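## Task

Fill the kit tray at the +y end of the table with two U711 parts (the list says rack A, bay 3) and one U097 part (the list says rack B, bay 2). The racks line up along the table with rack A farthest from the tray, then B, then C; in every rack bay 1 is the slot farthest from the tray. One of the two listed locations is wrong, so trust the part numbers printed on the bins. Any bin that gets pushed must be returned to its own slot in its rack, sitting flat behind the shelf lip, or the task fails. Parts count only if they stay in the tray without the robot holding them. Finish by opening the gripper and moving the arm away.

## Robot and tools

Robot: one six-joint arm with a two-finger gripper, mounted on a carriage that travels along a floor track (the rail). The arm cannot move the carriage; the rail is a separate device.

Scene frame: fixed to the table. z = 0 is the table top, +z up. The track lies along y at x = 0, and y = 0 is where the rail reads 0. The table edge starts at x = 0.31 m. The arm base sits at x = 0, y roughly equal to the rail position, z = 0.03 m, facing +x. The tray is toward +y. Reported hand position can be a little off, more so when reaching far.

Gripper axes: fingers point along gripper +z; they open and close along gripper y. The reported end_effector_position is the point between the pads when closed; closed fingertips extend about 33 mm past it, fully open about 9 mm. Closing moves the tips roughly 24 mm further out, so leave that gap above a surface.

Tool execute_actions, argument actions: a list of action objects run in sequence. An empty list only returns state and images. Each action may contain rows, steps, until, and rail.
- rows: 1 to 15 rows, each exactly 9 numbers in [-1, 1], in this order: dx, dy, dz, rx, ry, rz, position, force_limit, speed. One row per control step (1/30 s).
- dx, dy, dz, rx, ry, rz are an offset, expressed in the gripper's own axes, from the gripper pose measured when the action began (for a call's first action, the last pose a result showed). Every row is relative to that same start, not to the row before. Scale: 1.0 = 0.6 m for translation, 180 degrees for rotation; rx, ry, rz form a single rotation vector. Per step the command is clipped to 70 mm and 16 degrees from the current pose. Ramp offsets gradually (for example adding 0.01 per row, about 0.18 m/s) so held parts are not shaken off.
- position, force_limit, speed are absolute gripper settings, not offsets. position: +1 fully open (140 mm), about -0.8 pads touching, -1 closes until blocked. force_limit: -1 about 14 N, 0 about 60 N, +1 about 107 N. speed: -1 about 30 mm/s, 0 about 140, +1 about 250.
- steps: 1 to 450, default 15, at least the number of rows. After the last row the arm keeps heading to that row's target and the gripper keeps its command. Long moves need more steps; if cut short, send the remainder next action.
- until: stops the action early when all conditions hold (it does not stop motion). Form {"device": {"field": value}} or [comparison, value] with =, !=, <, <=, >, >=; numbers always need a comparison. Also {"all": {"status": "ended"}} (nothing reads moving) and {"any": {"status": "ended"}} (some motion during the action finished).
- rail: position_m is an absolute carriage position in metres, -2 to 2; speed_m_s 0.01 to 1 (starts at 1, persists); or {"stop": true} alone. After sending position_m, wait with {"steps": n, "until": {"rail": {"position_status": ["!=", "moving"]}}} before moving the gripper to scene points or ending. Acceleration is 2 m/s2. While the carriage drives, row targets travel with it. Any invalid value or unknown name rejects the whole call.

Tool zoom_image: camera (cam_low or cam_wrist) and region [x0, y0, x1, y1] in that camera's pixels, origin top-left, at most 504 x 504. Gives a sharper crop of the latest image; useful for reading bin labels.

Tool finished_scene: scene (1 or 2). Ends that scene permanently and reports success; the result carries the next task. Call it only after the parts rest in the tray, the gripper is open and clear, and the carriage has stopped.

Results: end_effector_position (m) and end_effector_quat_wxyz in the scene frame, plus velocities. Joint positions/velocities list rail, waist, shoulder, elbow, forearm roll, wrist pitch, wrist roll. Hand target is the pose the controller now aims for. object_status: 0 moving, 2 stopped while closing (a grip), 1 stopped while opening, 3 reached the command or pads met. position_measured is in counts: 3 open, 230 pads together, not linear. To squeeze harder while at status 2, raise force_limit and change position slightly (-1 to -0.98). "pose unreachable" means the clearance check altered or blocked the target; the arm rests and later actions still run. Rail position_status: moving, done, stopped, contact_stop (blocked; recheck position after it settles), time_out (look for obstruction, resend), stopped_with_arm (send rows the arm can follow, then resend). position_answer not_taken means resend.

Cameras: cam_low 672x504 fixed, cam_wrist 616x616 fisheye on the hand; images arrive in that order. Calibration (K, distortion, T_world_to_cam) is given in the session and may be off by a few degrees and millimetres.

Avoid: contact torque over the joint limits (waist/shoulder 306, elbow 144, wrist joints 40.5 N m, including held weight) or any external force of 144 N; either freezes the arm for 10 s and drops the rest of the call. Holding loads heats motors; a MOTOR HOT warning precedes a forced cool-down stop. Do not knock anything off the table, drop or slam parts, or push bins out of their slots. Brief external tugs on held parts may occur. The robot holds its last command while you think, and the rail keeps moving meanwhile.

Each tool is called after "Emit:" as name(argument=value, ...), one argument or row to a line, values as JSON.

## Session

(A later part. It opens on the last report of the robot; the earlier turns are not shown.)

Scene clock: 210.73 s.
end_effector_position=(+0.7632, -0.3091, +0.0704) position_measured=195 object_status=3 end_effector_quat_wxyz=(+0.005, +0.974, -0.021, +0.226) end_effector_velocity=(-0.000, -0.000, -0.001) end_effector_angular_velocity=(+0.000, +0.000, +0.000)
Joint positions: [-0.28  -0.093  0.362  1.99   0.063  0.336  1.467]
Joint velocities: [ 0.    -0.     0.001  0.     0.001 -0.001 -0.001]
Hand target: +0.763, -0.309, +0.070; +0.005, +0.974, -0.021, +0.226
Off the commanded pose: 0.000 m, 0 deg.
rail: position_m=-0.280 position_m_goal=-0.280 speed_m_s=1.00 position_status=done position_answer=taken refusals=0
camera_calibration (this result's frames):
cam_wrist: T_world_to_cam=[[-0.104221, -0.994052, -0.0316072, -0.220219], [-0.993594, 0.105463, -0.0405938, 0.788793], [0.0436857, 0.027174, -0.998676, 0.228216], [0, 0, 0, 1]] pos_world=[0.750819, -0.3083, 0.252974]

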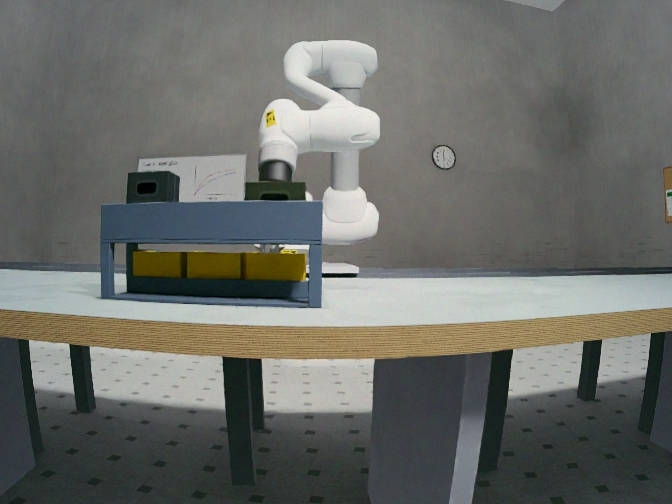

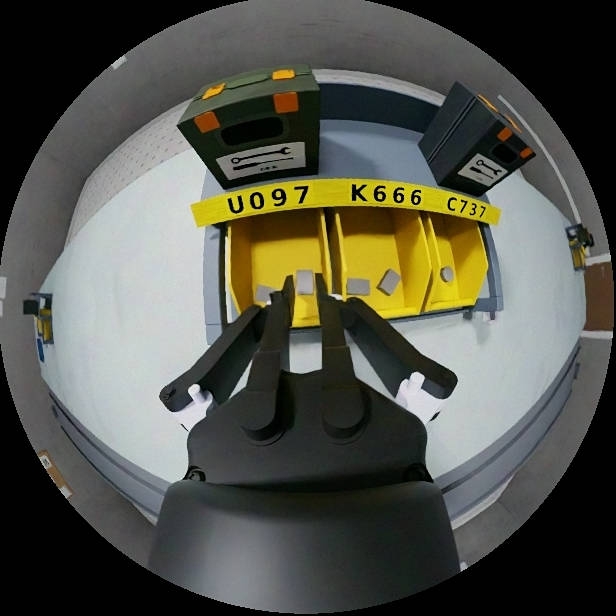

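Emit:
execute_actions(
  actions=[
    {"rows":[[-0.003,0,0.006,0,0,0,-0.52,0,0],[-0.006,0,0.012,0,0,0,-0.52,0,0],[-0.009,0,0.018,0,0,0,-0.52,0,0],[-0.012,0,0.024,0,0,0,-0.52,0,0],[-0.014,0,0.029,0,0,0,-0.52,0,0],[-0.016,0,0.033,0,0,0,-0.52,0,0],[-0.016,0,0.033,0,0,0,-0.52,0,0],[-0.013,0,0.0345,0,0,0,-0.52,0,0],[-0.010,0,0.036,0,0,0,-0.52,0,0],[-0.008,0,0.037,0,0,0,-0.52,0,0]],"steps":18},
    {"rows":[[0,0,0,0,0,0,-1,0,-0.6]],"steps":15},
    {"rows":[[0.003,0,-0.008,0,0,0,-1,0,-0.6],[0.008,0,-0.022,0,0,0,-1,0,-0.6],[0.014,0,-0.04,0,0,0,-1,0,-0.6],[0.02,0,-0.06,0,0,0,-1,0,-0.6],[0.022,0,-0.085,0,0,0,-1,0,-0.6],[0.02,0,-0.11,0,0,0,-1,0,-0.6],[0.012,0,-0.135,0,0,0,-1,0,-0.6],[0,0,-0.16,0,0,0,-1,0,-0.6],[-0.014,0,-0.185,0,0,0,-1,0,-0.6],[-0.028,0,-0.21,0,0,0,-1,0,-0.6],[-0.042,0,-0.235,0,0,0,-1,0,-0.6],[-0.054,0,-0.255,0,0,0,-1,0,-0.6],[-0.064,0,-0.272,0,0,0,-1,0,-0.6],[-0.072,0,-0.285,0,0,0,-1,0,-0.6],[-0.076,0,-0.293,0,0,0,-1,0,-0.6]],"steps":26},
  ],
)

Scene clock: 230.73 s.
end_effector_position=(+0.6506, -0.3041, +0.1860) position_measured=205 object_status=2 end_effector_quat_wxyz=(+0.005, +0.974, -0.021, +0.226) end_effector_velocity=(-0.001, +0.000, +0.001) end_effector_angular_velocity=(+0.001, -0.001, -0.001)
Joint positions: [-0.28  -0.103  0.069  2.103  0.051  0.515  1.472]
Joint velocities: [ 0.    -0.    -0.002  0.     0.002  0.001 -0.   ]
Hand target: +0.651, -0.304, +0.186; +0.005, +0.974, -0.021, +0.226
Off the commanded pose: 0.000 m, 0 deg.
rail: position_m=-0.280 position_m_goal=-0.280 speed_m_s=1.00 position_status=done position_answer=taken refusals=0
camera_calibration (this result's frames):
cam_wrist: T_world_to_cam=[[-0.104262, -0.994053, -0.0314255, -0.22332], [-0.993589, 0.105497, -0.0406249, 0.681087], [0.0436986, 0.0269884, -0.99868, 0.348295], [0, 0, 0, 1]] pos_world=[0.638217, -0.303245, 0.368487]

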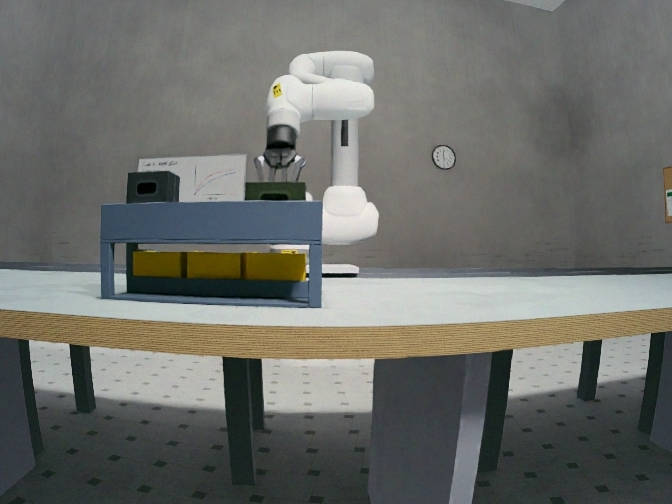

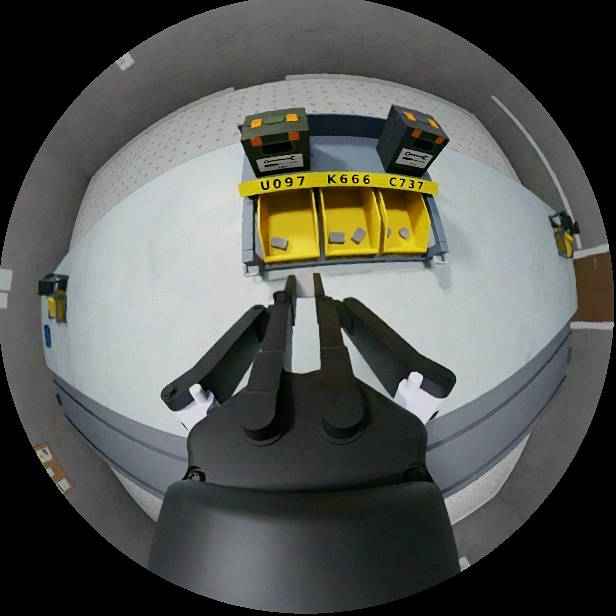

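Emit:
execute_actions(
  actions=[
    {"rail":{"position_m":2.0},"steps":5},
    {"steps":200,"until":{"rail":{"position_status":["!=","moving"]}}},
    {"rows":[[-0.004,0,0.008,0,0,0,-1,0,-0.6],[-0.01,0,0.02,0,0,0,-1,0,-0.6],[-0.018,0,0.037,0,0,0,-1,0,-0.6],[-0.027,0,0.056,0,0,0,-1,0,-0.6],[-0.037,0,0.076,0,0,0,-1,0,-0.6],[-0.047,0,0.096,0,0,0,-1,0,-0.6],[-0.056,0,0.116,0,0,0,-1,0,-0.6],[-0.066,0,0.136,0,0,0,-1,0,-0.6],[-0.075,0,0.154,0,0,0,-1,0,-0.6],[-0.083,0,0.17,0,0,0,-1,0,-0.6],[-0.089,0,0.184,0,0,0,-1,0,-0.6],[-0.094,0,0.194,0,0,0,-1,0,-0.6],[-0.098,0,0.202,0,0,0,-1,0,-0.6],[-0.102,0,0.209,0,0,0,-1,0,-0.6],[-0.104,0,0.213,0,0,0,-1,0,-0.6]],"steps":26},
    {"rows":[[0,0,0,0,0,0,-0.45,0,-0.5]],"steps":10},
    {"rows":[[0.01,0,-0.02,0,0,0,-0.45,0,0],[0.02,0,-0.04,0,0,0,-0.45,0,0],[0.03,0,-0.06,0,0,0,-0.45,0,0],[0.045,0,-0.09,0,0,0,-0.45,0,0],[0.06,0,-0.12,0,0,0,-0.45,0,0],[0.075,0,-0.15,0,0,0,-0.45,0,0],[0.09,0,-0.18,0,0,0,-0.45,0,0],[0.104,0,-0.213,-0.0024,0,0.005,-0.45,0,0]],"steps":18},
    {"rail":{"position_m":-1.995},"steps":5},
    {"steps":200,"until":{"rail":{"position_status":["!=","moving"]}}},
    {"rows":[[0.015,0,0.018,0,0,0,-0.45,0,0],[0.035,0,0.042,0,0,0,-0.45,0,0],[0.058,0,0.068,0,0,0,-0.45,0,0],[0.08,0,0.094,0,0,0,-0.45,0,0],[0.102,0,0.12,0,0,0,-0.45,0,0],[0.125,0,0.146,0,0,0,-0.45,0,0],[0.148,0,0.172,0,0,0,-0.45,0,0],[0.166,0,0.195,0,0,0,-0.45,0,0]],"steps":22},
  ],
)

Emit:
zoom_image(
  camera="cam_wrist",
  region=[205,220,405,360],
)

Scene clock: 258.83 s.
end_effector_position=(+0.7912, -2.0285, +0.1250) position_measured=186 object_status=3 end_effector_quat_wxyz=(+0.007, +0.974, -0.030, +0.226) end_effector_velocity=(+0.000, -0.000, -0.001) end_effector_angular_velocity=(+0.000, +0.001, -0.000)
Joint positions: [-1.995 -0.091  0.336  1.899  0.028  0.452  1.519]
Joint velocities: [ 0.     0.     0.002 -0.001 -0.     0.001  0.   ]
Hand target: +0.791, -2.028, +0.125; +0.007, +0.974, -0.030, +0.226
Off the commanded pose: 0.000 m, 0 deg.
rail: position_m=-1.995 position_m_goal=-1.995 speed_m_s=1.00 position_status=done position_answer=taken refusals=0
camera_calibration (this result's frames):
cam_wrist: T_world_to_cam=[[-0.121499, -0.99209, -0.0315495, -1.90714], [-0.991599, 0.122737, -0.0408192, 1.03362], [0.0443686, 0.026325, -0.998668, 0.32595], [0, 0, 0, 1]] pos_world=[0.778763, -2.0275, 0.307539]

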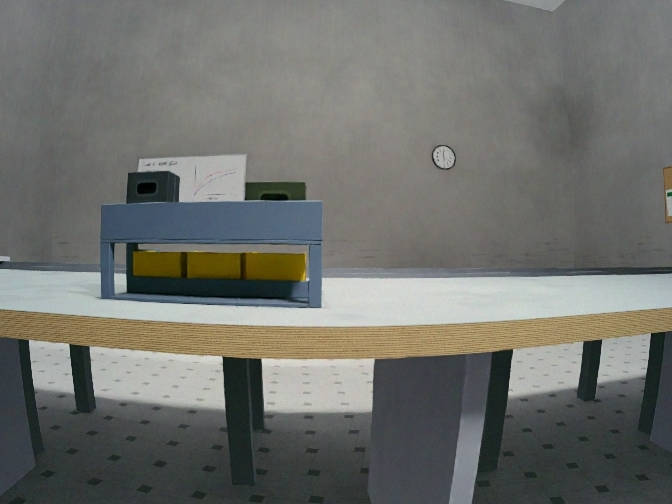

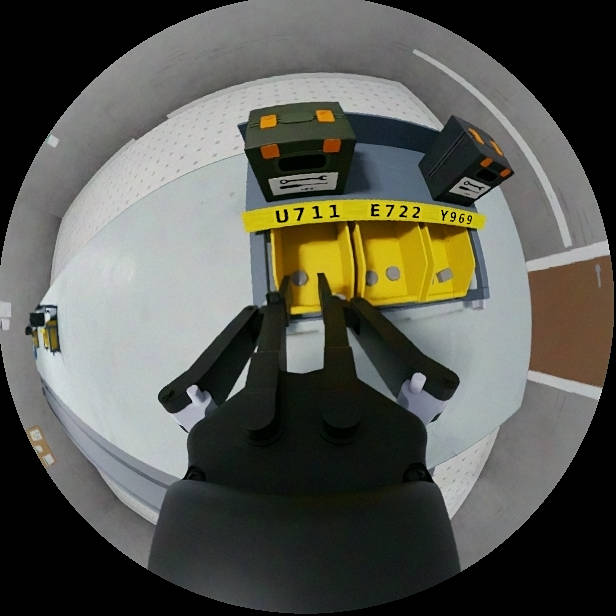

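Region (205, 220, 405, 360) of cam_wrist's 616x616 image, scaled by 2.520, with more detail than that image has; it fills the top 353 rows of this view, and the rest is white.

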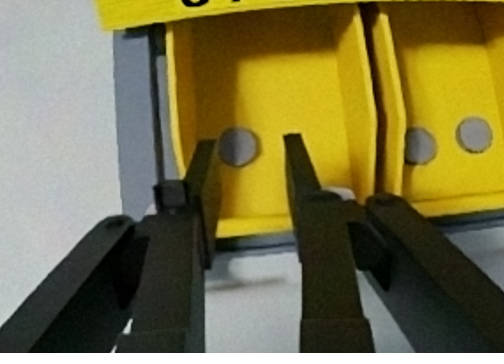

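Emit:
execute_actions(
  actions=[
    {"rows":[[-0.003,0,0.006,0,0,0,-0.45,0,0],[-0.006,0,0.012,0,0,0,-0.45,0,0],[-0.009,0,0.018,0,0,0,-0.45,0,0],[-0.012,0,0.024,0,0,0,-0.45,0,0],[-0.015,0,0.030,0,0,0,-0.45,0,0],[-0.018,0,0.036,0,0,0,-0.45,0,0],[-0.021,0,0.042,0,0,0,-0.45,0,0],[-0.024,0,0.048,0,0,0,-0.45,0,0],[-0.027,0,0.054,0,0,0,-0.45,0,0],[-0.03,0,0.06,0,0,0,-0.45,0,0],[-0.033,0,0.067,0,0,0,-0.45,0,0],[-0.036,0,0.074,0,0,0,-0.45,0,0]],"steps":20},
  ],
)

Emit:
zoom_image(
  camera="cam_wrist",
  region=[205,220,405,360],
)

Scene clock: 272.53 s.
end_effector_position=(+0.7913, -2.0285, +0.0758) position_measured=186 object_status=3 end_effector_quat_wxyz=(+0.007, +0.974, -0.030, +0.226) end_effector_velocity=(-0.000, +0.000, -0.001) end_effector_angular_velocity=(+0.000, +0.000, +0.000)
Joint positions: [-1.995 -0.091  0.391  1.931  0.034  0.365  1.512]
Joint velocities: [ 0.     0.     0.001  0.001  0.    -0.001 -0.   ]
Hand target: +0.791, -2.028, +0.076; +0.007, +0.974, -0.030, +0.226
Off the commanded pose: 0.000 m, 0 deg.
rail: position_m=-1.995 position_m_goal=-1.995 speed_m_s=1.00 position_status=done position_answer=taken refusals=0
camera_calibration (this result's frames):
cam_wrist: T_world_to_cam=[[-0.121466, -0.992093, -0.0315909, -1.90869], [-0.9916, 0.122707, -0.0408838, 1.03169], [0.044437, 0.0263595, -0.998664, 0.276796], [0, 0, 0, 1]] pos_world=[0.778888, -2.02749, 0.258309]

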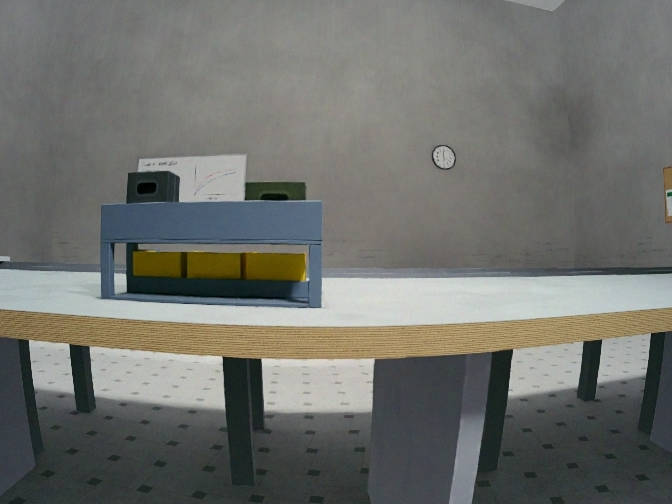

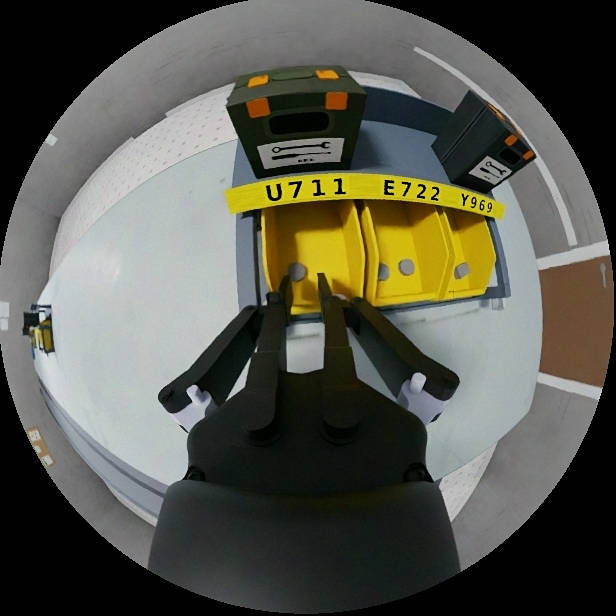

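Region (205, 220, 405, 360) of cam_wrist's 616x616 image, scaled by 2.520, with more detail than that image has; it fills the top 353 rows of this view, and the rest is white.

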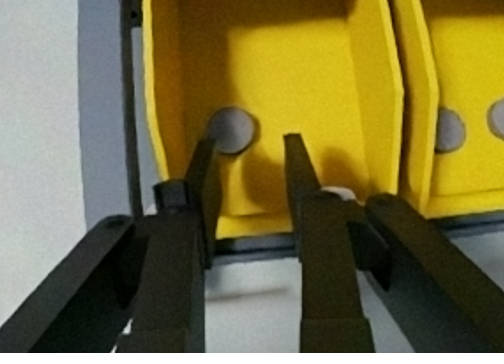

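Emit:
execute_actions(
  actions=[
    {"rows":[[0,-0.003,0,0,0,0,-0.45,0,0],[-0.002,-0.006,0.004,0,0,0,-0.45,0,0],[-0.004,-0.0075,0.008,0,0,0,-0.45,0,0],[-0.006,-0.0075,0.012,0,0,0,-0.45,0,0],[-0.008,-0.0075,0.017,0,0,0,-0.45,0,0],[-0.011,-0.0075,0.022,0,0,0,-0.45,0,0],[-0.0135,-0.0075,0.028,0,0,0,-0.45,0,0]],"steps":16},
  ],
)

Emit:
zoom_image(
  camera="cam_wrist",
  region=[205,220,405,360],
)

Scene clock: 285.10 s.
end_effector_position=(+0.7917, -2.0240, +0.0572) position_measured=186 object_status=3 end_effector_quat_wxyz=(+0.007, +0.974, -0.030, +0.226) end_effector_velocity=(-0.000, +0.000, -0.000) end_effector_angular_velocity=(+0.000, +0.000, -0.000)
Joint positions: [-1.995 -0.084  0.413  1.941  0.028  0.332  1.524]
Joint velocities: [ 0.     0.     0.001  0.     0.    -0.001  0.   ]
Hand target: +0.792, -2.024, +0.057; +0.007, +0.974, -0.030, +0.226
Off the commanded pose: 0.000 m, 0 deg.
rail: position_m=-1.995 position_m_goal=-1.995 speed_m_s=1.00 position_status=done position_answer=taken refusals=0
camera_calibration (this result's frames):
cam_wrist: T_world_to_cam=[[-0.12143, -0.992097, -0.0316043, -1.9048], [-0.991603, 0.122674, -0.040923, 1.03072], [0.0444766, 0.0263696, -0.998662, 0.258089], [0, 0, 0, 1]] pos_world=[0.779289, -2.02299, 0.239724]

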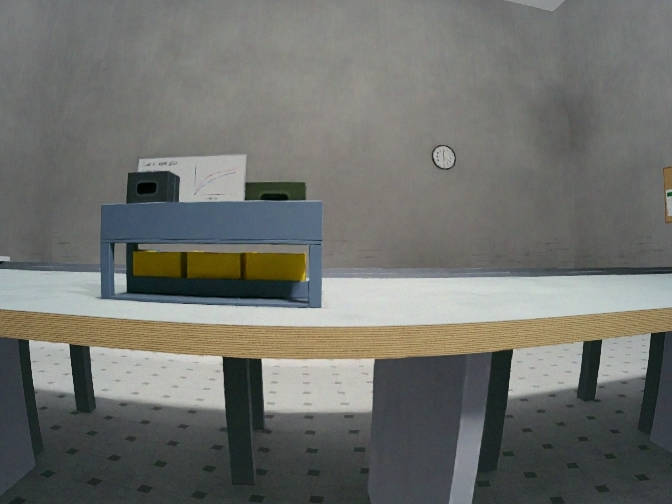

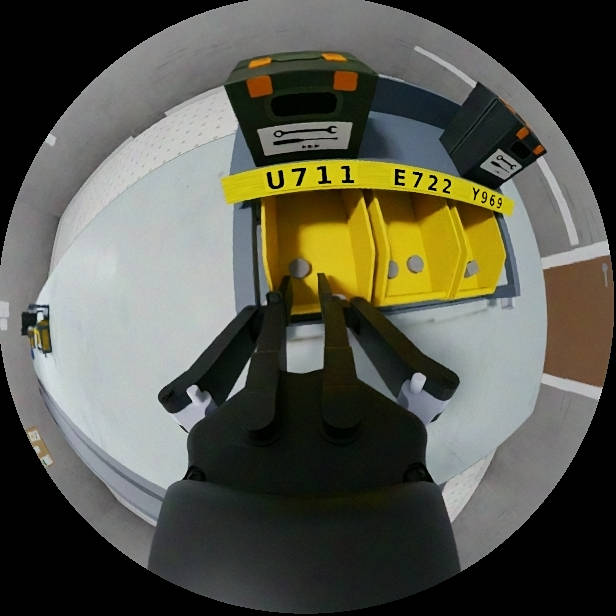

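Region (205, 220, 405, 360) of cam_wrist's 616x616 image, scaled by 2.520, with more detail than that image has; it fills the top 353 rows of this view, and the rest is white.

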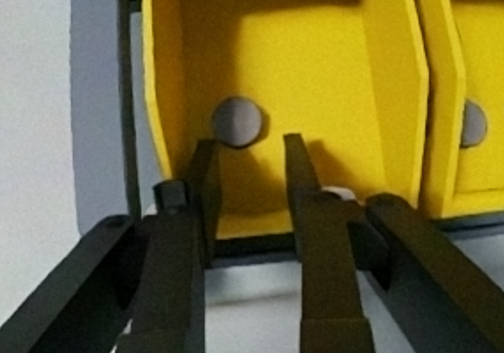

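Emit:
execute_actions(
  actions=[
    {"rows":[[-0.002,-0.001,0.004,0,0,0,-0.45,0,0],[-0.004,-0.002,0.008,0,0,0,-0.45,0,0],[-0.006,-0.0025,0.012,0,0,0,-0.45,0,0]],"steps":10},
    {"rows":[[0.003,0,0.0015,0,0,0,-0.45,0,0],[0.006,0,0.003,0,0,0,-0.45,0,0],[0.009,0,0.0044,0,0,0,-0.45,0,0],[0.012,0,0.006,0,0,0,-0.45,0,0],[0.015,0,0.0073,0,0,0,-0.45,0,0],[0.018,0,0.009,0,0,0,-0.45,0,0],[0.021,0,0.010,0,0,0,-0.45,0,0],[0.024,0,0.0117,0,0,0,-0.45,0,0],[0.027,0,0.013,0,0,0,-0.45,0,0],[0.03,0,0.0146,0,0,0,-0.45,0,0],[0.032,0,0.0156,0,0,0,-0.45,0,0]],"steps":18},
  ],
)

Emit:
zoom_image(
  camera="cam_wrist",
  region=[205,220,405,360],
)

Scene clock: 305.90 s.
end_effector_position=(+0.7943, -2.0227, +0.0538) position_measured=186 object_status=3 end_effector_quat_wxyz=(+0.007, +0.973, -0.030, +0.229) end_effector_velocity=(-0.000, +0.000, -0.000) end_effector_angular_velocity=(-0.000, +0.000, +0.000)
Joint positions: [-1.995 -0.081  0.419  1.942  0.026  0.318  1.528]
Joint velocities: [ 0.  0.  0.  0. -0.  0.  0.]
Hand target: +0.794, -2.022, +0.054; +0.007, +0.973, -0.030, +0.229
Off the commanded pose: 0.005 m, 0 deg.
FORCE FAULT: contact force on the arm reached its limit, and the arm stopped for 10 seconds. The contact can be on any part of the arm, not only on its tool. The arm's remaining commands of this call were not run. The arm holds still and accepts commands again. Move the arm away from the contact; if what it grips holds it there, let go first. Pushing or pulling that hard again can fault the arm again.
rail: position_m=-1.995 position_m_goal=-1.995 speed_m_s=1.00 position_status=done position_answer=taken refusals=0
camera_calibration (this result's frames):
cam_wrist: T_world_to_cam=[[-0.121398, -0.992085, -0.0321042, -1.90333], [-0.991282, 0.122842, -0.0476347, 1.03343], [0.0512014, 0.0260416, -0.998349, 0.248549], [0, 0, 0, 1]] pos_world=[0.780631, -2.02169, 0.236261]

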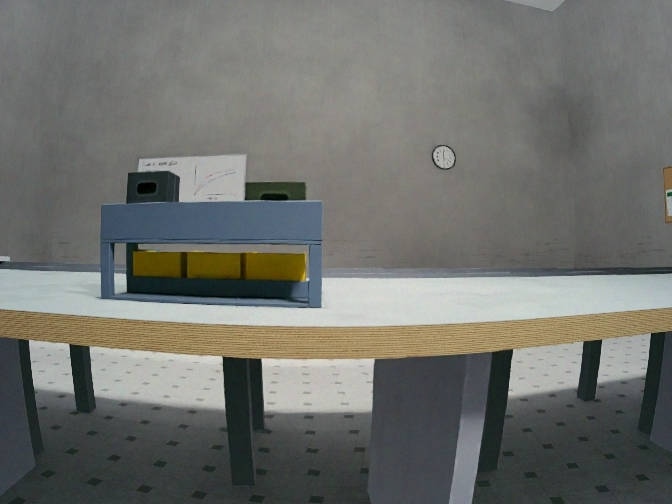

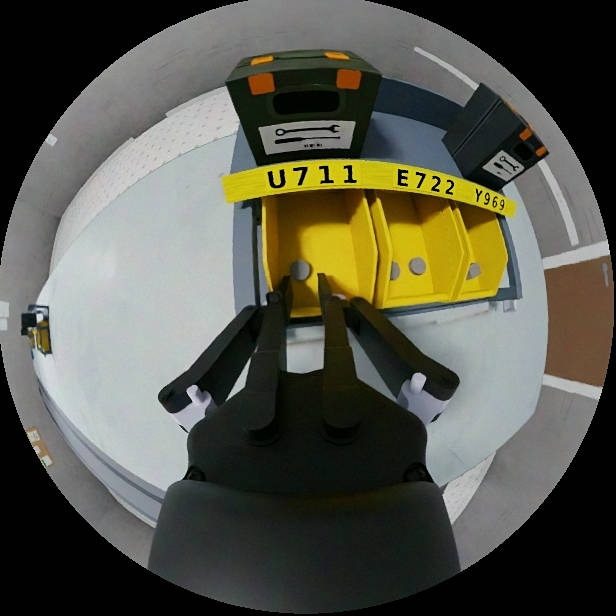

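Region (205, 220, 405, 360) of cam_wrist's 616x616 image, scaled by 2.520, with more detail than that image has; it fills the top 353 rows of this view, and the rest is white.

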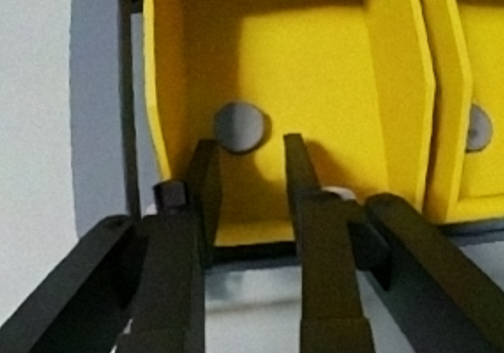

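Emit:
execute_actions(
  actions=[
    {"rows":[[0.004,0.003,-0.008,0,0,0,-0.45,0,0],[0.008,0.007,-0.016,0,-0.002,0,-0.45,0,0],[0.011,0.01,-0.022,0,-0.002,0,-0.45,0,0]],"steps":10},
    {"rows":[[0.002,0,0.001,0.011,0,-0.022,-0.45,0,0],[0.004,0,0.002,0.022,0,-0.045,-0.45,0,0],[0.006,0,0.003,0.033,0,-0.067,-0.45,0,0],[0.008,0,0.004,0.044,0,-0.09,-0.45,0,0]],"steps":20},
  ],
)

Emit:
zoom_image(
  camera="cam_wrist",
  region=[205,220,405,360],
)

Scene clock: 333.33 s.
end_effector_position=(+0.7996, -2.0290, +0.0687) position_measured=186 object_status=3 end_effector_quat_wxyz=(-0.026, +0.967, +0.122, +0.224) end_effector_velocity=(-0.006, -0.001, -0.006) end_effector_angular_velocity=(+0.062, -0.010, +0.042)
Joint positions: [-1.995 -0.156  0.419  1.903  0.419  0.43   0.815]
Joint velocities: [ 0.    -0.04   0.005  0.015  0.212  0.024 -0.245]
Hand target: +0.799, -2.029, +0.068; -0.028, +0.966, +0.123, +0.224
Off the commanded pose: 0.000 m, 0 deg.
rail: position_m=-1.995 position_m_goal=-1.995 speed_m_s=1.00 position_status=done position_answer=taken refusals=0
camera_calibration (this result's frames):
cam_wrist: T_world_to_cam=[[0.188844, -0.981617, -0.0276842, -2.13556], [-0.98143, -0.187691, -0.0395941, 0.401675], [0.0336702, 0.0346472, -0.998832, 0.294795], [0, 0, 0, 1]] pos_world=[0.787578, -2.03113, 0.251234]

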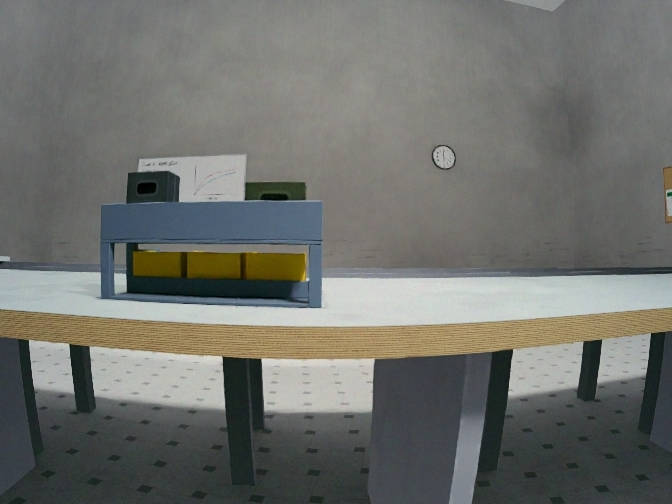

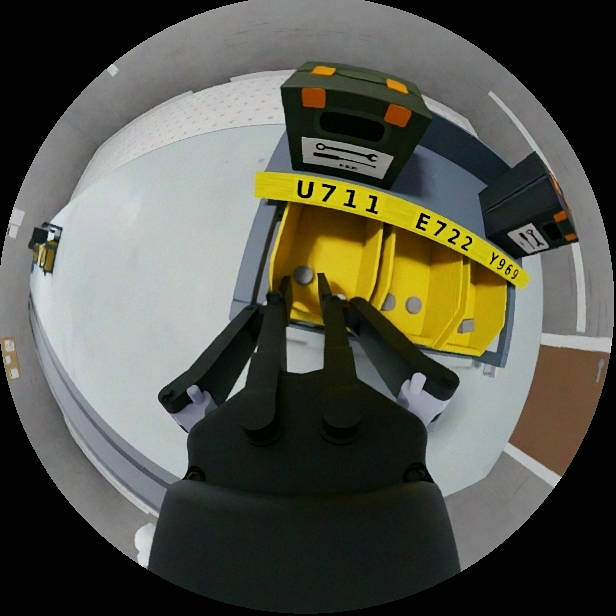

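Region (205, 220, 405, 360) of cam_wrist's 616x616 image, scaled by 2.520, with more detail than that image has; it fills the top 353 rows of this view, and the rest is white.

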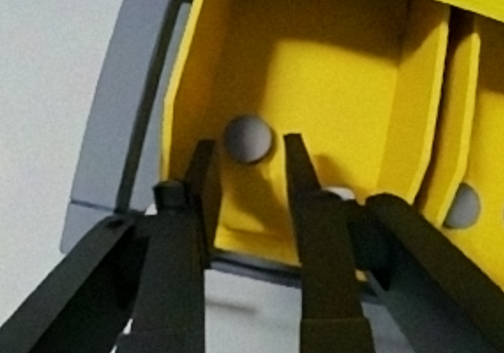

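Emit:
execute_actions(
  actions=[
    {"rows":[[0,0.003,0.003,0,0,0,-0.45,0,0],[0,0.0055,0.006,0,0,0,-0.45,0,0],[0.001,0.0055,0.010,0,0,0,-0.45,0,0],[0.002,0.0055,0.014,0,0,0,-0.45,0,0],[0.003,0.0055,0.018,0,0,0,-0.45,0,0],[0.004,0.0055,0.021,0,0,0,-0.45,0,0]],"steps":14},
  ],
)

Emit:
zoom_image(
  camera="cam_wrist",
  region=[205,220,405,360],
)

Scene clock: 345.13 s.
end_effector_position=(+0.8079, -2.0303, +0.0585) position_measured=186 object_status=3 end_effector_quat_wxyz=(-0.026, +0.967, +0.122, +0.224) end_effector_velocity=(+0.000, +0.000, -0.000) end_effector_angular_velocity=(-0.000, -0.000, +0.000)
Joint positions: [-1.995 -0.156  0.441  1.892  0.429  0.42   0.804]
Joint velocities: [ 0.     0.     0.001 -0.     0.    -0.    -0.   ]
Hand target: +0.808, -2.030, +0.058; -0.026, +0.967, +0.122, +0.224
Off the commanded pose: 0.000 m, 0 deg.
rail: position_m=-1.995 position_m_goal=-1.995 speed_m_s=1.00 position_status=done position_answer=taken refusals=0
camera_calibration (this result's frames):
cam_wrist: T_world_to_cam=[[0.188838, -0.981618, -0.0276934, -2.13871], [-0.981431, -0.187686, -0.0395796, 0.409125], [0.0336543, 0.0346533, -0.998833, 0.284379], [0, 0, 0, 1]] pos_world=[0.795828, -2.03247, 0.241011]

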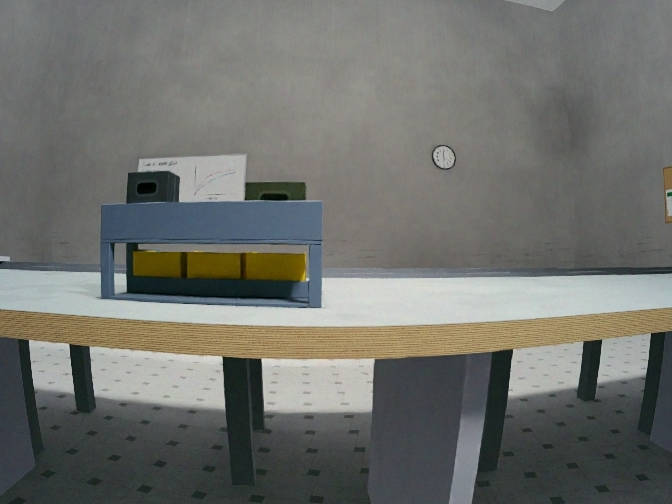

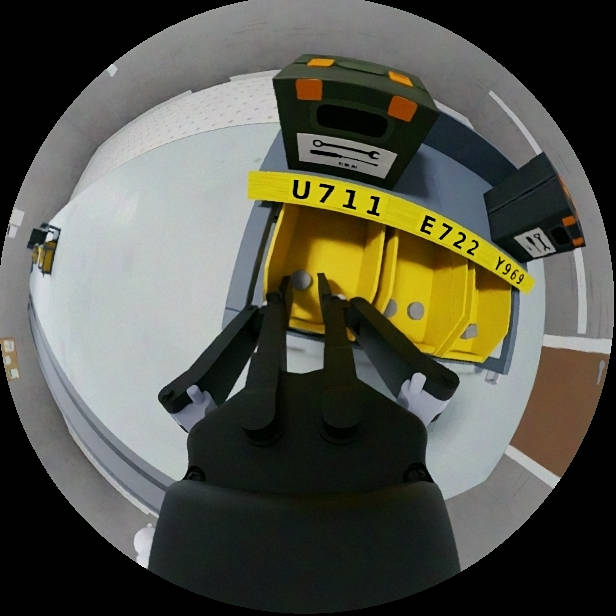

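Region (205, 220, 405, 360) of cam_wrist's 616x616 image, scaled by 2.520, with more detail than that image has; it fills the top 353 rows of this view, and the rest is white.

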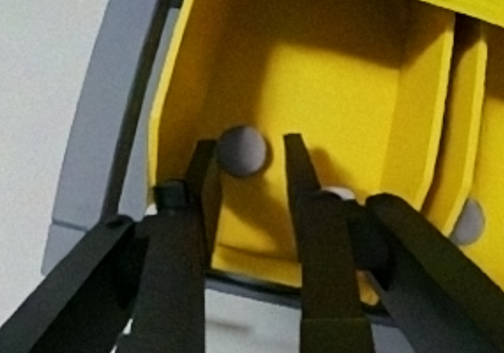

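Emit:
execute_actions(
  actions=[
    {"rows":[[-0.003,-0.001,0,0,0,0,-0.45,0,0],[-0.005,-0.002,0.002,0,0,0,-0.45,0,0],[-0.0065,-0.002,0.004,0,0,0,-0.45,0,0],[-0.008,-0.002,0.006,0,0,0,-0.45,0,0]],"steps":12},
  ],
)

Emit:
execute_actions(
  actions=[
    {"rows":[[-0.001,0,0.002,0,0,0,-0.45,0,0],[-0.002,0,0.004,0,0,0,-0.45,0,0],[-0.0032,0,0.0065,0,0,0,-0.45,0,0]],"steps":10},
    {"rows":[[0.002,0,0.001,0,0,0,-0.45,0,0],[0.004,0,0.002,0,0,0,-0.45,0,0],[0.006,0,0.003,0,0,0,-0.45,0,0],[0.008,0.001,0.004,0,0,0,-0.45,0,0],[0.01,0.002,0.005,0,0,0,-0.45,0,0]],"steps":12},
  ],
)

Emit:
zoom_image(
  camera="cam_wrist",
  region=[205,220,405,360],
)

Scene clock: 361.27 s.
end_effector_position=(+0.8050, -2.0298, +0.0532) position_measured=186 object_status=3 end_effector_quat_wxyz=(-0.026, +0.967, +0.122, +0.224) end_effector_velocity=(-0.000, -0.000, -0.000) end_effector_angular_velocity=(+0.000, +0.000, -0.000)
Joint positions: [-1.995 -0.156  0.444  1.901  0.44   0.41   0.792]
Joint velocities: [ 0.    -0.001  0.     0.001  0.001 -0.    -0.001]
Hand target: +0.805, -2.030, +0.053; -0.026, +0.967, +0.122, +0.224
Off the commanded pose: 0.000 m, 0 deg.
rail: position_m=-1.995 position_m_goal=-1.995 speed_m_s=1.00 position_status=done position_answer=taken refusals=0
camera_calibration (this result's frames):
cam_wrist: T_world_to_cam=[[0.188874, -0.981611, -0.0276706, -2.13784], [-0.981423, -0.187721, -0.0396113, 0.406074], [0.0336885, 0.0346381, -0.998832, 0.279106], [0, 0, 0, 1]] pos_world=[0.792908, -2.03196, 0.23571]

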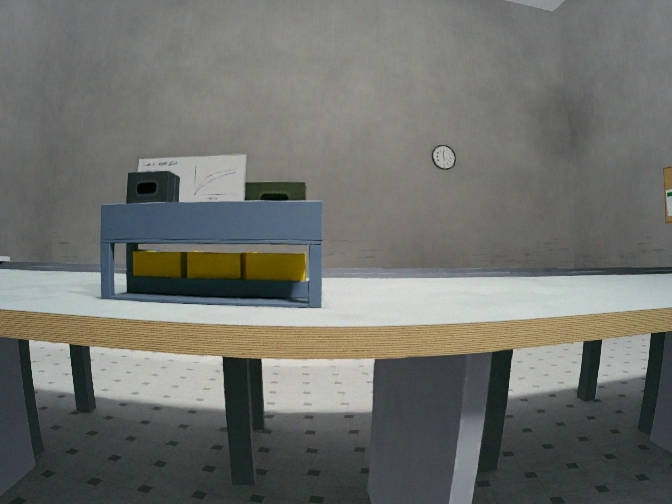

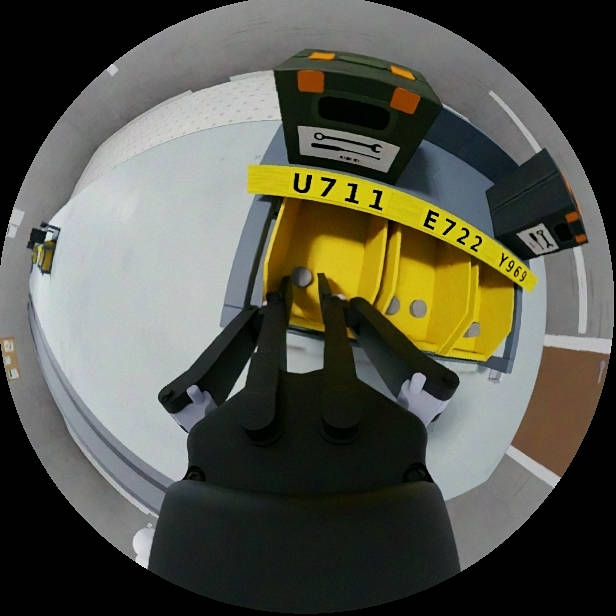

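Scene clock: 362.00 s.
end_effector_position=(+0.8117, -2.0294, +0.0488) position_measured=186 object_status=3 end_effector_quat_wxyz=(-0.026, +0.967, +0.122, +0.224) end_effector_velocity=(+0.000, +0.000, +0.000) end_effector_angular_velocity=(+0.000, +0.000, -0.000)
Joint positions: [-1.995 -0.154  0.457  1.889  0.44   0.407  0.793]
Joint velocities: [ 0.     0.     0.001 -0.001 -0.001  0.001  0.001]
Hand target: +0.812, -2.029, +0.049; -0.026, +0.967, +0.122, +0.224
Off the commanded pose: 0.000 m, 0 deg.
rail: position_m=-1.995 position_m_goal=-1.995 speed_m_s=1.00 position_status=done position_answer=taken refusals=0
camera_calibration (this result's frames):
cam_wrist: T_world_to_cam=[[0.188878, -0.981611, -0.0276441, -2.13877], [-0.981422, -0.187726, -0.0396297, 0.412616], [0.0337114, 0.0346157, -0.998832, 0.274429], [0, 0, 0, 1]] pos_world=[0.799666, -2.03148, 0.231336]

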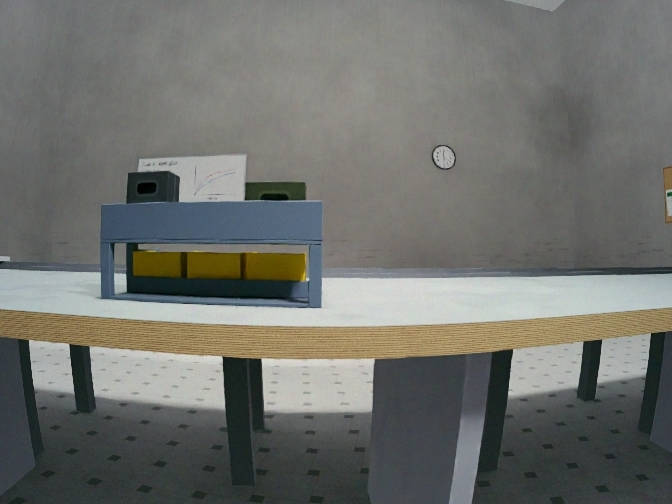

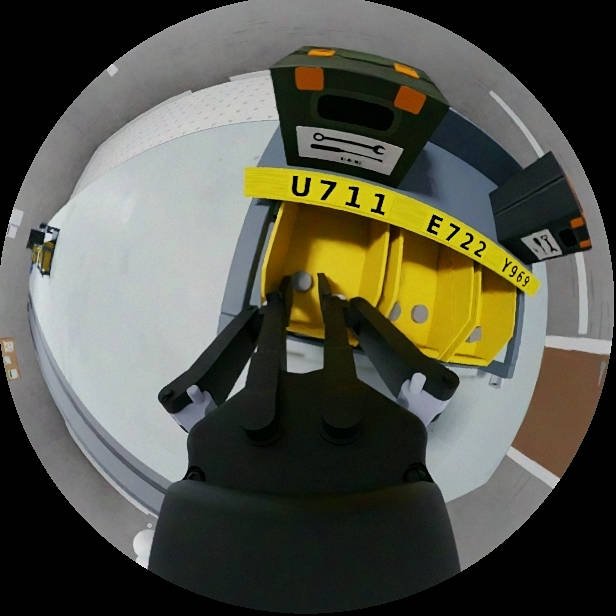

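Region (205, 220, 405, 360) of cam_wrist's 616x616 image, scaled by 2.520, with more detail than that image has; it fills the top 353 rows of this view, and the rest is white.

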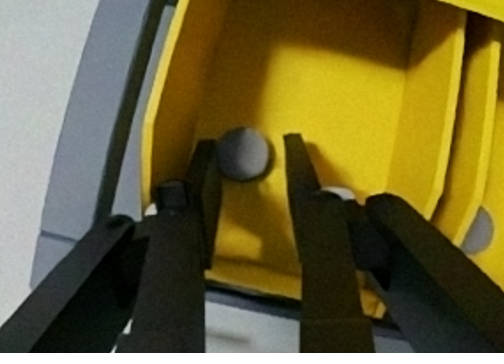

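Emit:
execute_actions(
  actions=[
    {"rows":[[0.002,0.001,0.001,0,0,0,-0.48,0,-0.8],[0.004,0.001,0.002,0,0,0,-0.48,0,-0.8],[0.006,0.002,0.003,0,0,0,-0.48,0,-0.8],[0.008,0.002,0.004,0,0,0,-0.48,0,-0.8],[0.0095,0.002,0.0055,0,0,0,-0.48,0,-0.8]],"steps":12},
    {"rows":[[0,0,0,0,0,0,-1,0,-0.6]],"steps":16},
    {"rows":[[0.001,0,-0.008,0,0,0,-1,0,-0.6],[0.003,0,-0.022,0,0,0,-1,0,-0.6],[0.005,0,-0.04,0,0,0,-1,0,-0.6],[0.006,0,-0.06,0,0,0,-1,0,-0.6],[0.005,0,-0.085,0,0,0,-1,0,-0.6],[0,0,-0.11,0,0,0,-1,0,-0.6],[-0.01,0,-0.135,0,0,0,-1,0,-0.6],[-0.025,0,-0.16,0,0,0,-1,0,-0.6],[-0.045,0,-0.19,0,0,0,-1,0,-0.6],[-0.065,0,-0.215,0,0,0,-1,0,-0.6],[-0.085,0,-0.245,0,0,0,-1,0,-0.6],[-0.105,0,-0.27,0,0,0,-1,0,-0.6],[-0.125,0,-0.295,0,0,0,-1,0,-0.6],[-0.14,0,-0.315,0,0,0,-1,0,-0.6],[-0.15,0,-0.33,0,0,0,-1,0,-0.6]],"steps":28},
  ],
)

Emit:
zoom_image(
  camera="cam_wrist",
  region=[200,130,460,330],
)

Scene clock: 380.83 s.
end_effector_position=(+0.6557, -2.0698, +0.1864) position_measured=233 object_status=3 end_effector_quat_wxyz=(-0.026, +0.967, +0.122, +0.224) end_effector_velocity=(-0.001, -0.000, +0.001) end_effector_angular_velocity=(+0.000, -0.001, +0.000)
Joint positions: [-1.995 -0.275  0.1    2.067  0.389  0.608  0.764]
Joint velocities: [ 0.    -0.001 -0.002  0.001  0.     0.002 -0.001]
Hand target: +0.656, -2.070, +0.186; -0.026, +0.967, +0.122, +0.224
Off the commanded pose: 0.000 m, 0 deg.
rail: position_m=-1.995 position_m_goal=-1.995 speed_m_s=1.00 position_status=done position_answer=taken refusals=0
camera_calibration (this result's frames):
cam_wrist: T_world_to_cam=[[0.188772, -0.981631, -0.0276704, -2.14515], [-0.981448, -0.187625, -0.0394657, 0.257593], [0.0335491, 0.0346071, -0.998838, 0.418614], [0, 0, 0, 1]] pos_world=[0.643714, -2.0719, 0.368936]

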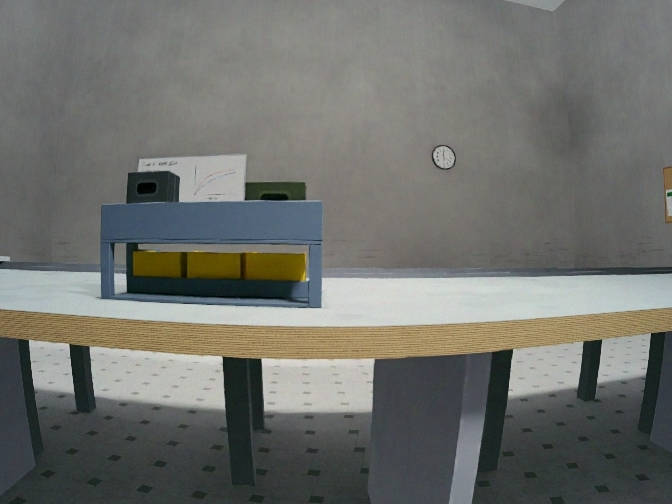

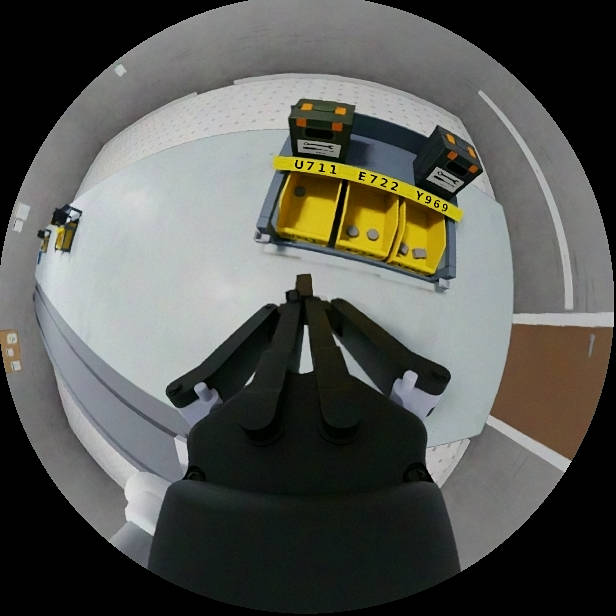

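Region (200, 130, 460, 330) of cam_wrist's 616x616 image, scaled by 1.938, with more detail than that image has; it fills the top 388 rows of this view, and the rest is white.

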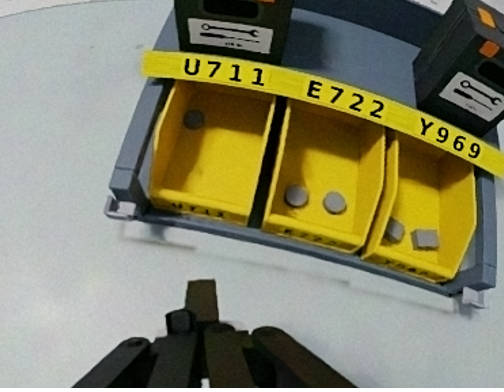

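Emit:
execute_actions(
  actions=[
    {"rows":[[0.02,0,0.025,0,0.015,0,-0.85,0,0],[0.04,0,0.05,0,0.03,0,-0.85,0,0],[0.06,0,0.08,0,0.045,0,-0.85,0,0],[0.08,0,0.11,0,0.06,0,-0.85,0,0],[0.1,0,0.14,0,0.075,0,-0.85,0,0],[0.12,0,0.17,0,0.09,0,-0.85,0,0],[0.135,0,0.2,0,0.105,0,-0.85,0,0],[0.15,0,0.24,0,0.105,0,-0.85,0,0]],"steps":35},
  ],
)

Scene clock: 407.90 s.
end_effector_position=(+0.7953, -2.0349, +0.0968) position_measured=233 object_status=3 end_effector_quat_wxyz=(-0.046, +0.919, +0.116, +0.374) end_effector_velocity=(-0.002, +0.003, -0.003) end_effector_angular_velocity=(+0.011, -0.097, +0.002)
Joint positions: [-1.995 -0.227  0.359  2.084  1.619  0.325 -0.408]
Joint velocities: [ 0.    -0.01   0.006  0.06   0.476  0.04  -0.49 ]
Hand target: +0.795, -2.034, +0.097; -0.046, +0.918, +0.116, +0.377
Off the commanded pose: 0.001 m, 1 deg.
rail: position_m=-1.995 position_m_goal=-1.995 speed_m_s=1.00 position_status=done position_answer=taken refusals=0
camera_calibration (this result's frames):
cam_wrist: T_world_to_cam=[[0.201548, -0.978368, -0.0466228, -2.14138], [-0.920605, -0.172965, -0.350099, 0.409074], [0.334461, 0.113483, -0.935552, 0.238277], [0, 0, 0, 1]] pos_world=[0.728493, -2.05135, 0.2663]

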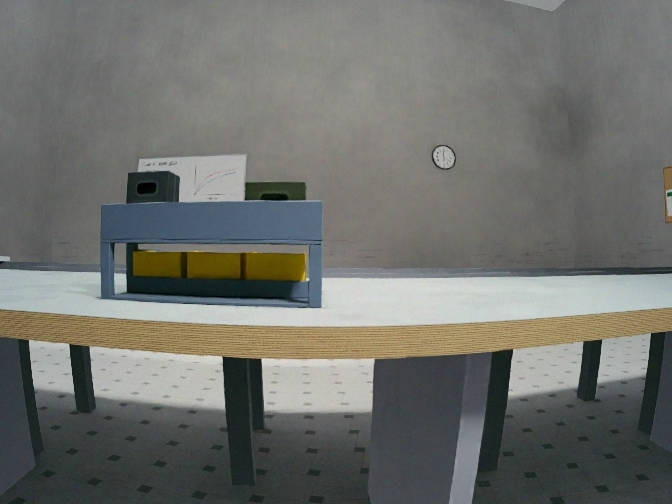

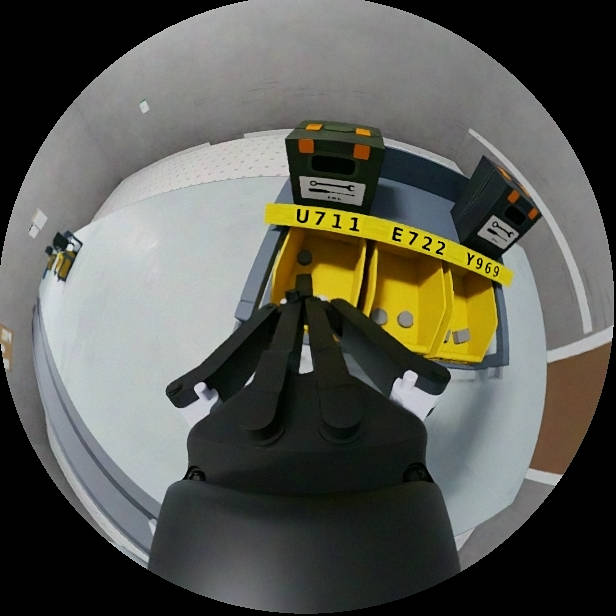

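Emit:
execute_actions(
  actions=[
    {"rows":[[0.005,0.002,0.014,0,0,0,-0.85,0,0],[0.01,0.004,0.028,0,0,0,-0.85,0,0],[0.015,0.006,0.042,0,0,0,-0.85,0,0],[0.02,0.008,0.056,0,0,0,-0.85,0,0],[0.025,0.01,0.07,0,0,0,-0.85,0,0],[0.03,0.01,0.084,0,0,0,-0.85,0,0],[0.035,0.01,0.098,0,0,0,-0.85,0,0],[0.04,0.01,0.112,0,0,0,-0.85,0,0],[0.042,0.01,0.124,0,0,0,-0.85,0,0]],"steps":25},
  ],
)

Emit:
zoom_image(
  camera="cam_wrist",
  region=[205,180,405,340],
)

Scene clock: 429.13 s.
end_effector_position=(+0.8647, -2.0235, +0.0613) position_measured=233 object_status=3 end_effector_quat_wxyz=(-0.046, +0.919, +0.116, +0.374) end_effector_velocity=(+0.000, -0.000, -0.000) end_effector_angular_velocity=(-0.000, -0.000, +0.000)
Joint positions: [-1.995 -0.186  0.485  1.968  1.688  0.3   -0.447]
Joint velocities: [ 0.  0.  0. -0.  0. -0. -0.]
Hand target: +0.865, -2.023, +0.061; -0.046, +0.919, +0.116, +0.374
Off the commanded pose: 0.000 m, 0 deg.
rail: position_m=-1.995 position_m_goal=-1.995 speed_m_s=1.00 position_status=done position_answer=taken refusals=0
camera_calibration (this result's frames):
cam_wrist: T_world_to_cam=[[0.201563, -0.978366, -0.0466083, -2.14587], [-0.920612, -0.172987, -0.350071, 0.462442], [0.334435, 0.113469, -0.935563, 0.180573], [0, 0, 0, 1]] pos_world=[0.797866, -2.03994, 0.23081]

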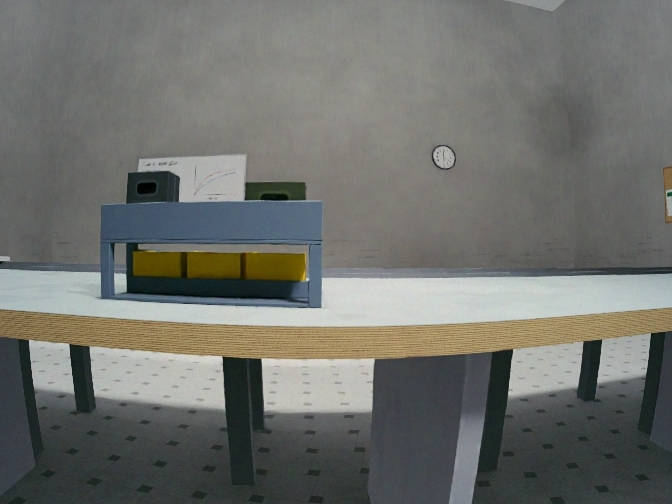

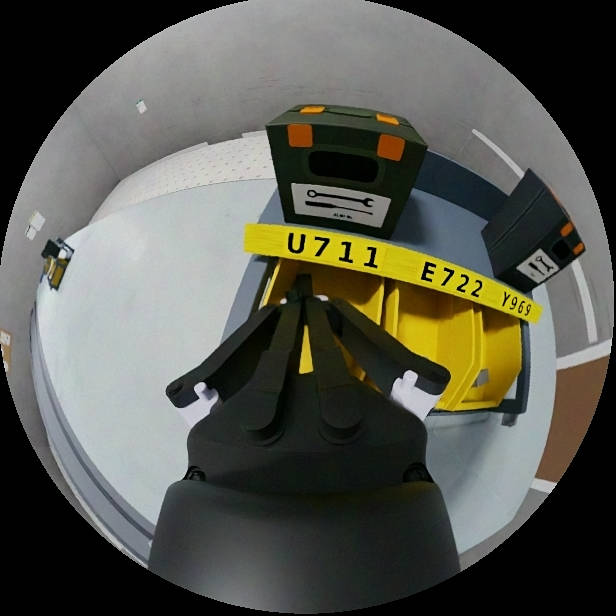

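Region (205, 180, 405, 340) of cam_wrist's 616x616 image, scaled by 2.520, with more detail than that image has; it fills the top 403 rows of this view, and the rest is white.

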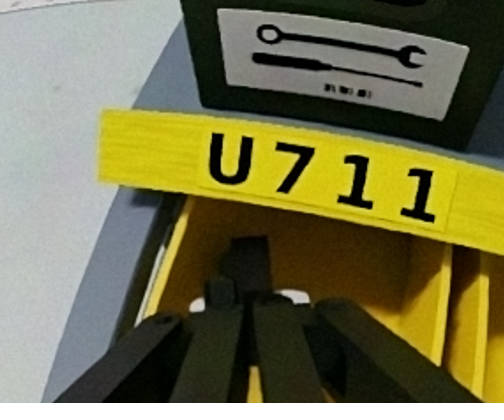

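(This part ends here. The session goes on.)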